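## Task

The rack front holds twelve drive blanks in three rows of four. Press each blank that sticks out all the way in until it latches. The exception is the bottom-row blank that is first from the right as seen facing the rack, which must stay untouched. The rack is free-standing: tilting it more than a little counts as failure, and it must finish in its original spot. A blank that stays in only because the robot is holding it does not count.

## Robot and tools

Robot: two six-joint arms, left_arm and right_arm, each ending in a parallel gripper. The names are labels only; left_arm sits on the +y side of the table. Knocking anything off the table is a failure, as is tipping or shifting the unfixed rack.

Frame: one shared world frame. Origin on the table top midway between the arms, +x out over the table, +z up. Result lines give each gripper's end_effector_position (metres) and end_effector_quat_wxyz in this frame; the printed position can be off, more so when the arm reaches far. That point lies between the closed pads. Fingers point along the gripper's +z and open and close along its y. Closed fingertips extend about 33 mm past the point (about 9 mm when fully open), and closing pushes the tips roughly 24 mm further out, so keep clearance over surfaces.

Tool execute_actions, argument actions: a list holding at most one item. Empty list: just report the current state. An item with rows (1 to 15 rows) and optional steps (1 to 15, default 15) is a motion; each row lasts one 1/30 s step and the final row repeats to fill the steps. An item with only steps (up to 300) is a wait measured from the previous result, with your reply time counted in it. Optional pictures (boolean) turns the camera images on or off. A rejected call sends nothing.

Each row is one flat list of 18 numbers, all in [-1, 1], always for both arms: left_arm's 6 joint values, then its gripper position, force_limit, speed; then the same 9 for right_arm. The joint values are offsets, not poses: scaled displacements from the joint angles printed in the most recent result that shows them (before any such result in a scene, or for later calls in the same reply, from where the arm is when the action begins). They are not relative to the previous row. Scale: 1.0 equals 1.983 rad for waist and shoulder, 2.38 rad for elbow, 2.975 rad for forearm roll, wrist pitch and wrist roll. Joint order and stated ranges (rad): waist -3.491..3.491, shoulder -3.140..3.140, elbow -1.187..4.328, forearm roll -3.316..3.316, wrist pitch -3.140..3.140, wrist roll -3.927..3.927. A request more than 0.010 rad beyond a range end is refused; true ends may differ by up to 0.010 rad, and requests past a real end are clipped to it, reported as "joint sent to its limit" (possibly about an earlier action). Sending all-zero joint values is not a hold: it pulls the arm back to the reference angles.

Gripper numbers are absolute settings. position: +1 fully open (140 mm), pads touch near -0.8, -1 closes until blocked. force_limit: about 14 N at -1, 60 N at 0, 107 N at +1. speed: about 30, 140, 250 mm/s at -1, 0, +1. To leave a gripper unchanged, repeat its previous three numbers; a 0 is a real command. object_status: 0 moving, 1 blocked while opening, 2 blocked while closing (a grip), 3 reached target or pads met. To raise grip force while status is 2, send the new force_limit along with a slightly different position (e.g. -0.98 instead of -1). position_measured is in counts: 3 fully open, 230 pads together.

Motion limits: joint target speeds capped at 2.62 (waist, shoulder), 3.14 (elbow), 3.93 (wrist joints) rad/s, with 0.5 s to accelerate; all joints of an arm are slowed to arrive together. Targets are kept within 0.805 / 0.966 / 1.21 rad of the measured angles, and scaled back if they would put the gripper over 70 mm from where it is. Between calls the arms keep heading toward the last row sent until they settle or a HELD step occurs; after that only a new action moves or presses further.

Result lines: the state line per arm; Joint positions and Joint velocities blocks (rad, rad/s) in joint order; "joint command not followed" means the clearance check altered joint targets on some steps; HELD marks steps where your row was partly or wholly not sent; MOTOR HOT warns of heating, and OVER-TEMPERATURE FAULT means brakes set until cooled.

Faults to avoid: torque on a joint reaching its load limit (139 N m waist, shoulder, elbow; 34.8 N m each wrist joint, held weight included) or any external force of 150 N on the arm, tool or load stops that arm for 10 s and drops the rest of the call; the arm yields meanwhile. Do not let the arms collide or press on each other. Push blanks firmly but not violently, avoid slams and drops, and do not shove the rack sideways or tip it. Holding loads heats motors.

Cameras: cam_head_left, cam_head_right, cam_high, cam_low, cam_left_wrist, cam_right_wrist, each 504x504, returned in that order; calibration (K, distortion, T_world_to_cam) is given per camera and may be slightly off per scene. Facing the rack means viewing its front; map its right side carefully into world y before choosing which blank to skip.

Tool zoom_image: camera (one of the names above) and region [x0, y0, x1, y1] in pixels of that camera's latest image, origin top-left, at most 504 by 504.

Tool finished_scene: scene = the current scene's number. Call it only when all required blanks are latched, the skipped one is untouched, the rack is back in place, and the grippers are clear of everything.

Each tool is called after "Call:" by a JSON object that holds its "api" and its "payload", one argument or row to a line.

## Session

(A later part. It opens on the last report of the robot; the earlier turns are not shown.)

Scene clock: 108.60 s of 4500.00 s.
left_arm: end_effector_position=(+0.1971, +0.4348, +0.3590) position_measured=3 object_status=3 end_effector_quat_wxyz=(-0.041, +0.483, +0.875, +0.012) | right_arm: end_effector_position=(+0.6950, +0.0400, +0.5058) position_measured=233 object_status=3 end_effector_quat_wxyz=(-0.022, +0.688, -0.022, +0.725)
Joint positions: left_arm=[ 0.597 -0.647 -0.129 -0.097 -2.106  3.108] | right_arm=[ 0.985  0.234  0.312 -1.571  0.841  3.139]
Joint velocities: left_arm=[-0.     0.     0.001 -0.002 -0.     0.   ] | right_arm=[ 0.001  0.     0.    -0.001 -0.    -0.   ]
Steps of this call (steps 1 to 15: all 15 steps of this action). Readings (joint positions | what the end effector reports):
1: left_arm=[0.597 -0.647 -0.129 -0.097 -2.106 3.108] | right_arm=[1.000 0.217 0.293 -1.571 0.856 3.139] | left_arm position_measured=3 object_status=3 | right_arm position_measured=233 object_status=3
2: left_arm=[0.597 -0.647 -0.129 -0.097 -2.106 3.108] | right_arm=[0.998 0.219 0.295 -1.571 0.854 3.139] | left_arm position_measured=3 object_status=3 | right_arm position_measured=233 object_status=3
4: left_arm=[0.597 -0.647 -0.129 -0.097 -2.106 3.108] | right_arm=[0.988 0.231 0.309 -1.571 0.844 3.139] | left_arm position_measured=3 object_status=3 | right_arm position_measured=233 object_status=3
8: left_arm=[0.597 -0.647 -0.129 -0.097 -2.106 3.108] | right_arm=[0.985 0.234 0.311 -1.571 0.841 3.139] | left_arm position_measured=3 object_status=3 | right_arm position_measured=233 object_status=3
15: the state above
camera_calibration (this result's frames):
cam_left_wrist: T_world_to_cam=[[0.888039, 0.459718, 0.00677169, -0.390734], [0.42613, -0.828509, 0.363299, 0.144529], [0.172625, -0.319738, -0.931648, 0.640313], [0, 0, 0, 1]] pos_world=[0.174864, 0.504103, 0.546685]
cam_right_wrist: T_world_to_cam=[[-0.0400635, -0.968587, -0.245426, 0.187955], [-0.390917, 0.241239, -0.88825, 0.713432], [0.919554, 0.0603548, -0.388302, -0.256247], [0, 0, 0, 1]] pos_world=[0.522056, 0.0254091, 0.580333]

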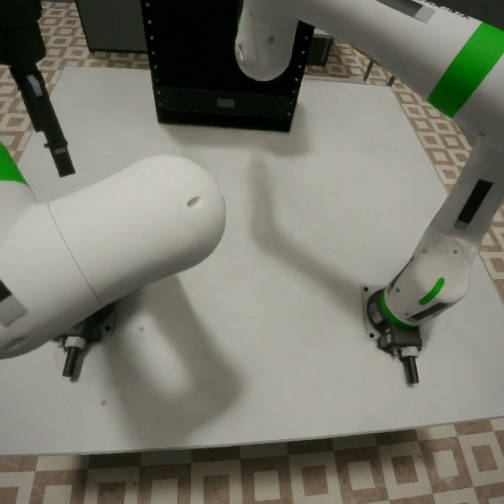

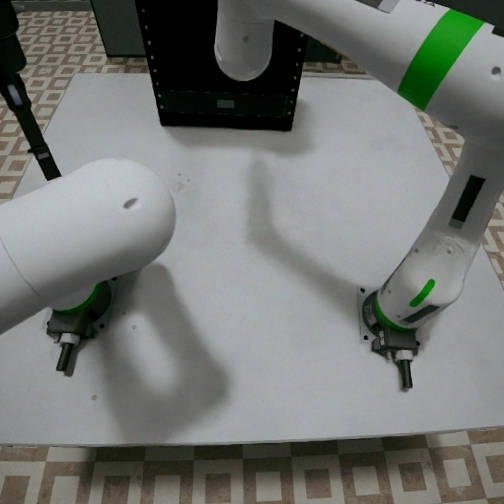

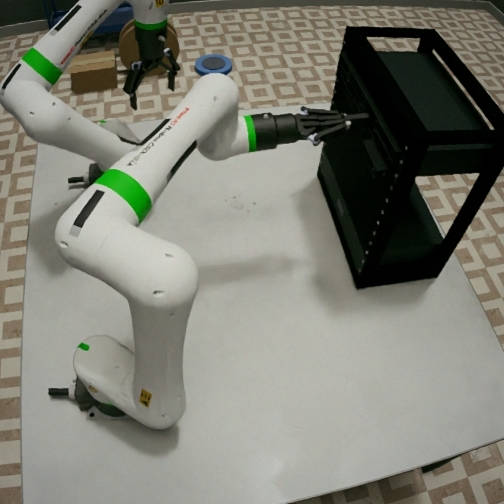

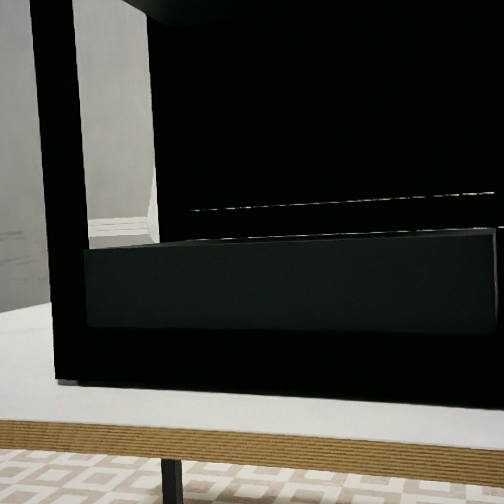

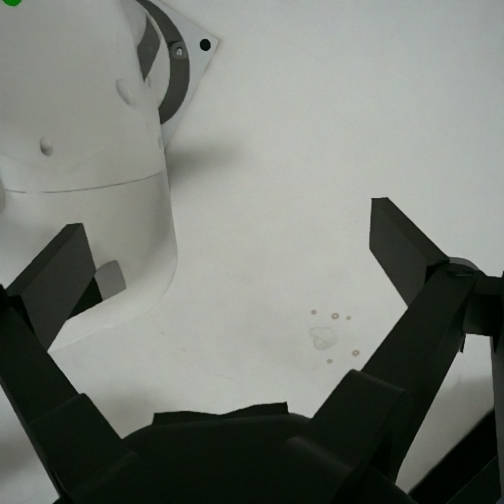

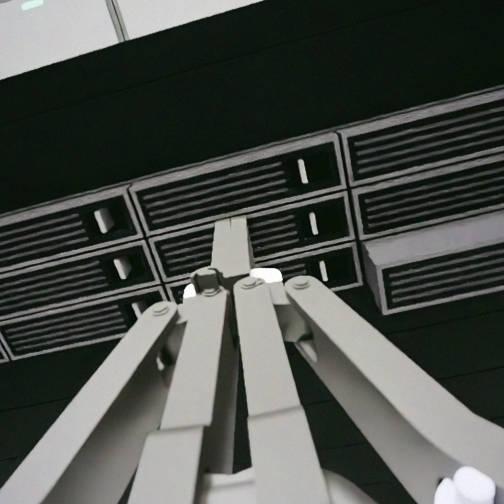

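Both latched. Back to column 4.

Call:
{"api": "execute_actions", "payload": {
  "actions": [
    {"rows":[[0,0,0,0,0,0,1,0,0,0.0403,-0.0424,-0.0387,0,0.0266,0,-1,0,0]]}
  ],
  "pictures": false
}}

Call:
{"api": "execute_actions", "payload": {
  "actions": [
    {"rows":[[0,0,0,0,0,0,1,0,0,-0.078,-0.097,-0.0845,0,-0.052,0,-1,0,0]]}
  ],
  "pictures": false
}}

Call:
{"api": "execute_actions", "payload": {
  "actions": [
    {"rows":[[0,0,0,0,0,0,1,0,0,-0.0323,0.0375,0.0303,0,-0.0215,0,-1,0,0]]}
  ],
  "pictures": false
}}

Call:
{"api": "execute_actions", "payload": {
  "actions": [
    {"rows":[[0,0,0,0,0,0,1,0,0,-0.0052,0.0066,0.0055,0,-0.0034,0,-1,0,0]]}
  ]
}}

Scene clock: 114.60 s of 4500.00 s.
left_arm: end_effector_position=(+0.1971, +0.4348, +0.3590) position_measured=3 object_status=3 end_effector_quat_wxyz=(-0.041, +0.483, +0.875, +0.012) | right_arm: end_effector_position=(+0.6413, +0.0400, +0.5055) position_measured=233 object_status=3 end_effector_quat_wxyz=(-0.021, +0.692, -0.021, +0.721)
Joint positions: left_arm=[ 0.597 -0.647 -0.129 -0.097 -2.106  3.108] | right_arm=[ 1.065  0.15   0.219 -1.571  0.92   3.139]
Joint velocities: left_arm=[-0.     0.    -0.    -0.001 -0.     0.   ] | right_arm=[ 0.001 -0.001 -0.001 -0.     0.001  0.   ]
Steps of this call (steps 1 to 15: the robot went on to your last target; steps 16 to 90: nothing new was sent; then 2.50 s passed at rest; steps 91 to 105: all 15 steps of this action). Readings (joint positions | what the end effector reports):
91: left_arm=[0.597 -0.647 -0.129 -0.097 -2.106 3.108] | right_arm=[0.985 0.234 0.312 -1.571 0.841 3.139] | left_arm position_measured=3 object_status=3 | right_arm position_measured=233 object_status=3
92: left_arm=[0.597 -0.647 -0.129 -0.097 -2.106 3.108] | right_arm=[0.987 0.232 0.310 -1.571 0.843 3.139] | left_arm position_measured=3 object_status=3 | right_arm position_measured=233 object_status=3
94: left_arm=[0.597 -0.647 -0.129 -0.097 -2.106 3.108] | right_arm=[1.007 0.211 0.287 -1.571 0.862 3.139] | left_arm position_measured=3 object_status=3 | right_arm position_measured=233 object_status=3
98: left_arm=[0.597 -0.647 -0.129 -0.097 -2.106 3.108] | right_arm=[1.062 0.153 0.223 -1.571 0.917 3.139] | left_arm position_measured=3 object_status=3 | right_arm position_measured=233 object_status=3
105: the state above

Scene clock: 115.10 s of 4500.00 s.
left_arm: end_effector_position=(+0.1971, +0.4348, +0.3590) position_measured=3 object_status=3 end_effector_quat_wxyz=(-0.041, +0.483, +0.875, +0.012) | right_arm: end_effector_position=(+0.6416, -0.0662, +0.5065) position_measured=233 object_status=3 end_effector_quat_wxyz=(-0.016, +0.691, -0.016, +0.722)
Joint positions: left_arm=[ 0.597 -0.647 -0.129 -0.097 -2.106  3.108] | right_arm=[ 0.911 -0.042  0.019 -1.571  0.766  3.139]
Joint velocities: left_arm=[-0.002 -0.     0.001 -0.     0.002 -0.   ] | right_arm=[-0.003 -0.003 -0.001 -0.001 -0.001  0.   ]
Steps of this call (steps 1 to 15: all 15 steps of this action). Readings (joint positions | what the end effector reports):
1: left_arm=[0.597 -0.647 -0.129 -0.097 -2.106 3.108] | right_arm=[1.065 0.150 0.219 -1.571 0.920 3.139] | left_arm position_measured=3 object_status=3 | right_arm position_measured=233 object_status=3
2: left_arm=[0.597 -0.647 -0.129 -0.097 -2.106 3.108] | right_arm=[1.063 0.148 0.217 -1.571 0.918 3.139] | left_arm position_measured=3 object_status=3 | right_arm position_measured=233 object_status=3
4: left_arm=[0.597 -0.647 -0.129 -0.097 -2.106 3.108] | right_arm=[1.046 0.127 0.195 -1.571 0.900 3.139] | left_arm position_measured=3 object_status=3 | right_arm position_measured=233 object_status=3
8: left_arm=[0.597 -0.647 -0.129 -0.097 -2.106 3.108] | right_arm=[0.969 0.030 0.095 -1.571 0.823 3.139] | left_arm position_measured=3 object_status=3 | right_arm position_measured=233 object_status=3
15: the state above

Scene clock: 115.60 s of 4500.00 s.
left_arm: end_effector_position=(+0.1971, +0.4348, +0.3590) position_measured=3 object_status=3 end_effector_quat_wxyz=(-0.041, +0.483, +0.875, +0.012) | right_arm: end_effector_position=(+0.6827, -0.0666, +0.5059) position_measured=233 object_status=3 end_effector_quat_wxyz=(-0.015, +0.691, -0.014, +0.722)
Joint positions: left_arm=[ 0.597 -0.647 -0.129 -0.097 -2.106  3.108] | right_arm=[ 0.847  0.032  0.091 -1.571  0.702  3.139]
Joint velocities: left_arm=[-0.002 -0.001 -0.     0.     0.001 -0.   ] | right_arm=[ 0.     0.001  0.    -0.001 -0.002 -0.   ]
Steps of this call (steps 1 to 15: all 15 steps of this action). Readings (joint positions | what the end effector reports):
1: left_arm=[0.597 -0.647 -0.129 -0.097 -2.106 3.108] | right_arm=[0.911 -0.042 0.019 -1.571 0.765 3.139] | left_arm position_measured=3 object_status=3 | right_arm position_measured=233 object_status=3
2: left_arm=[0.597 -0.647 -0.129 -0.097 -2.106 3.108] | right_arm=[0.909 -0.040 0.020 -1.571 0.763 3.139] | left_arm position_measured=3 object_status=3 | right_arm position_measured=233 object_status=3
4: left_arm=[0.597 -0.647 -0.129 -0.097 -2.106 3.108] | right_arm=[0.891 -0.020 0.041 -1.571 0.746 3.139] | left_arm position_measured=3 object_status=3 | right_arm position_measured=233 object_status=3
8: left_arm=[0.597 -0.647 -0.129 -0.097 -2.106 3.108] | right_arm=[0.848 0.031 0.089 -1.571 0.703 3.139] | left_arm position_measured=3 object_status=3 | right_arm position_measured=233 object_status=3
15: the state above

Scene clock: 116.10 s of 4500.00 s.
left_arm: end_effector_position=(+0.1971, +0.4348, +0.3590) position_measured=3 object_status=3 end_effector_quat_wxyz=(-0.041, +0.483, +0.875, +0.012) | right_arm: end_effector_position=(+0.6898, -0.0668, +0.5059) position_measured=233 object_status=3 end_effector_quat_wxyz=(-0.015, +0.691, -0.014, +0.723)
Joint positions: left_arm=[ 0.597 -0.647 -0.129 -0.097 -2.106  3.108] | right_arm=[ 0.836  0.045  0.104 -1.571  0.691  3.139]
Joint velocities: left_arm=[-0.001 -0.     0.001  0.     0.001 -0.   ] | right_arm=[ 0.     0.    -0.     0.    -0.001 -0.   ]
Steps of this call (steps 1 to 15: all 15 steps of this action). Readings (joint positions | what the end effector reports):
1: left_arm=[0.597 -0.647 -0.129 -0.097 -2.106 3.108] | right_arm=[0.847 0.032 0.091 -1.571 0.702 3.139] | left_arm position_measured=3 object_status=3 | right_arm position_measured=233 object_status=3
2: left_arm=[0.597 -0.647 -0.129 -0.097 -2.106 3.108] | right_arm=[0.845 0.034 0.093 -1.571 0.700 3.139] | left_arm position_measured=3 object_status=3 | right_arm position_measured=233 object_status=3
4: left_arm=[0.597 -0.647 -0.129 -0.097 -2.106 3.108] | right_arm=[0.838 0.044 0.102 -1.571 0.693 3.139] | left_arm position_measured=3 object_status=3 | right_arm position_measured=233 object_status=3
8: left_arm=[0.597 -0.647 -0.129 -0.097 -2.106 3.108] | right_arm=[0.836 0.045 0.104 -1.571 0.692 3.139] | left_arm position_measured=3 object_status=3 | right_arm position_measured=233 object_status=3
15: the state above
camera_calibration (this result's frames):
cam_left_wrist: T_world_to_cam=[[0.888039, 0.459718, 0.00677188, -0.390734], [0.426131, -0.828509, 0.363299, 0.144529], [0.172626, -0.319738, -0.931648, 0.640313], [0, 0, 0, 1]] pos_world=[0.174864, 0.504103, 0.546685]
cam_right_wrist: T_world_to_cam=[[-0.0412858, -0.973427, -0.225245, 0.0746583], [-0.396884, 0.222866, -0.890401, 0.741164], [0.91694, 0.0526354, -0.395539, -0.240093], [0, 0, 0, 1]] pos_world=[0.517389, -0.0798687, 0.581783]

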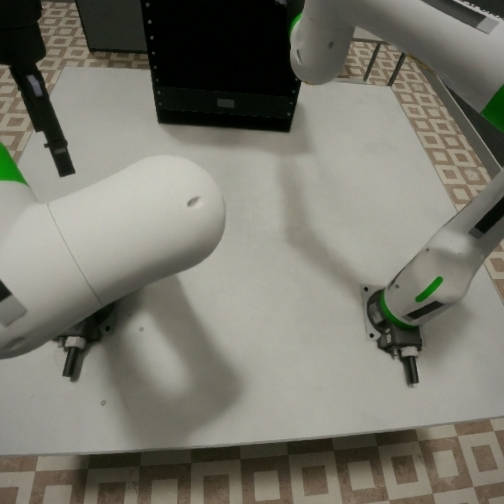

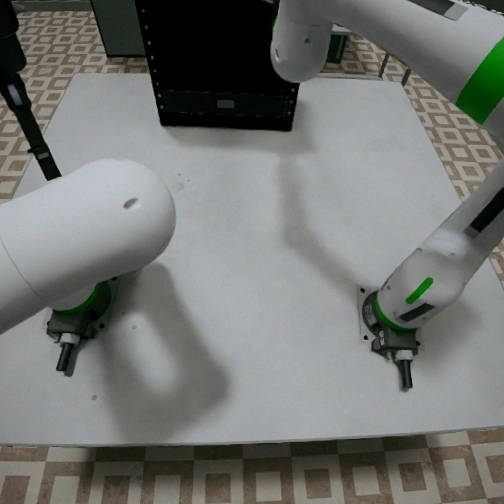

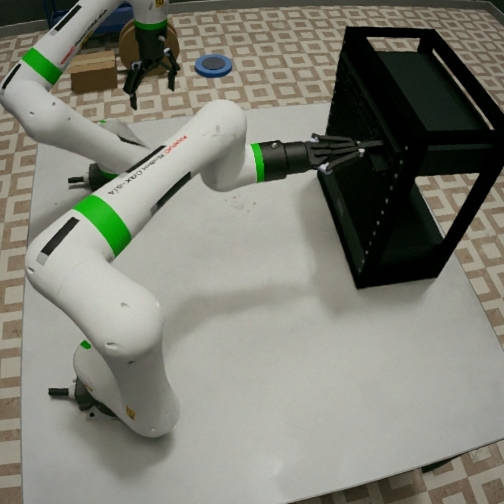

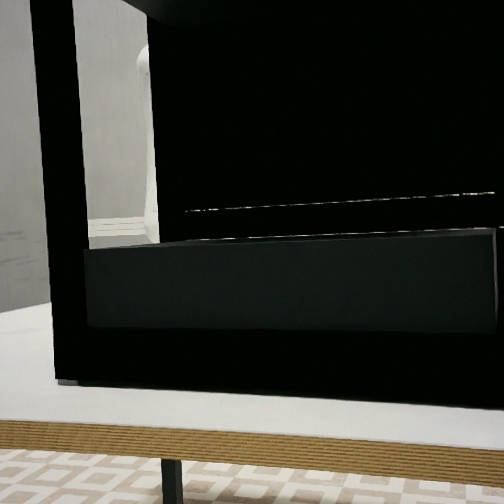

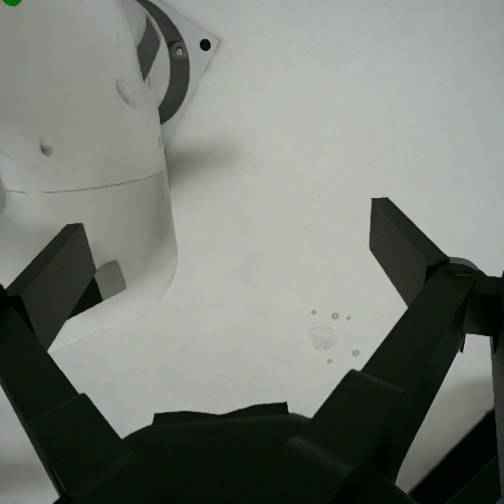

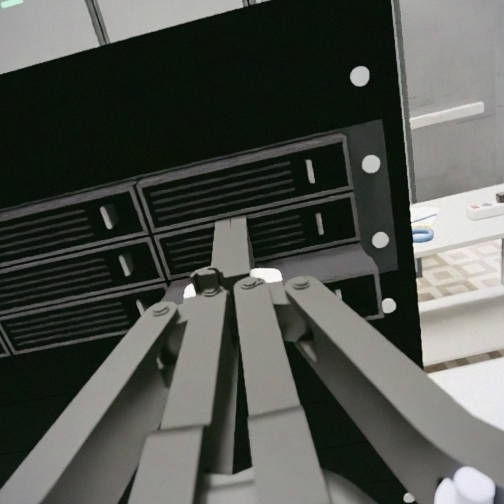

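Latched.

Call:
{"api": "execute_actions", "payload": {
  "actions": [
    {"rows":[[0,0,0,0,0,0,1,0,0,0.045,-0.05,-0.041,0,0.03,0,-1,0,0]]}
  ],
  "pictures": false
}}

Call:
{"api": "finished_scene", "payload": {
  "scene": 1
}}

Scene clock: 120.87 s of 4500.00 s.
left_arm: end_effector_position=(+0.1971, +0.4348, +0.3590) position_measured=3 object_status=3 end_effector_quat_wxyz=(-0.041, +0.483, +0.875, +0.012) | right_arm: end_effector_position=(+0.6338, -0.0652, +0.5055) position_measured=233 object_status=3 end_effector_quat_wxyz=(-0.016, +0.692, -0.016, +0.722)
Joint positions: left_arm=[ 0.597 -0.647 -0.129 -0.097 -2.106  3.108] | right_arm=[ 0.926 -0.054  0.006 -1.571  0.781  3.139]
Joint velocities: left_arm=[ 0.001  0.    -0.002  0.002  0.    -0.   ] | right_arm=[-0.    -0.001 -0.001  0.001 -0.     0.   ]
Steps of this call (steps 1 to 15: the robot went on to your last target; steps 16 to 90: nothing new was sent; then 1.27 s passed at rest; steps 91 to 105: all 15 steps of this action). Readings (joint positions | what the end effector reports):
91: left_arm=[0.597 -0.647 -0.129 -0.097 -2.106 3.108] | right_arm=[0.836 0.045 0.104 -1.571 0.691 3.139] | left_arm position_measured=3 object_status=3 | right_arm position_measured=233 object_status=3
92: left_arm=[0.597 -0.647 -0.129 -0.097 -2.106 3.108] | right_arm=[0.838 0.043 0.102 -1.571 0.693 3.139] | left_arm position_measured=3 object_status=3 | right_arm position_measured=233 object_status=3
94: left_arm=[0.597 -0.647 -0.129 -0.097 -2.106 3.108] | right_arm=[0.857 0.023 0.082 -1.571 0.712 3.139] | left_arm position_measured=3 object_status=3 | right_arm position_measured=233 object_status=3
98: left_arm=[0.597 -0.647 -0.129 -0.097 -2.106 3.108] | right_arm=[0.919 -0.047 0.013 -1.571 0.774 3.139] | left_arm position_measured=3 object_status=3 | right_arm position_measured=233 object_status=3
105: the state above

The scene is finished: the task was done.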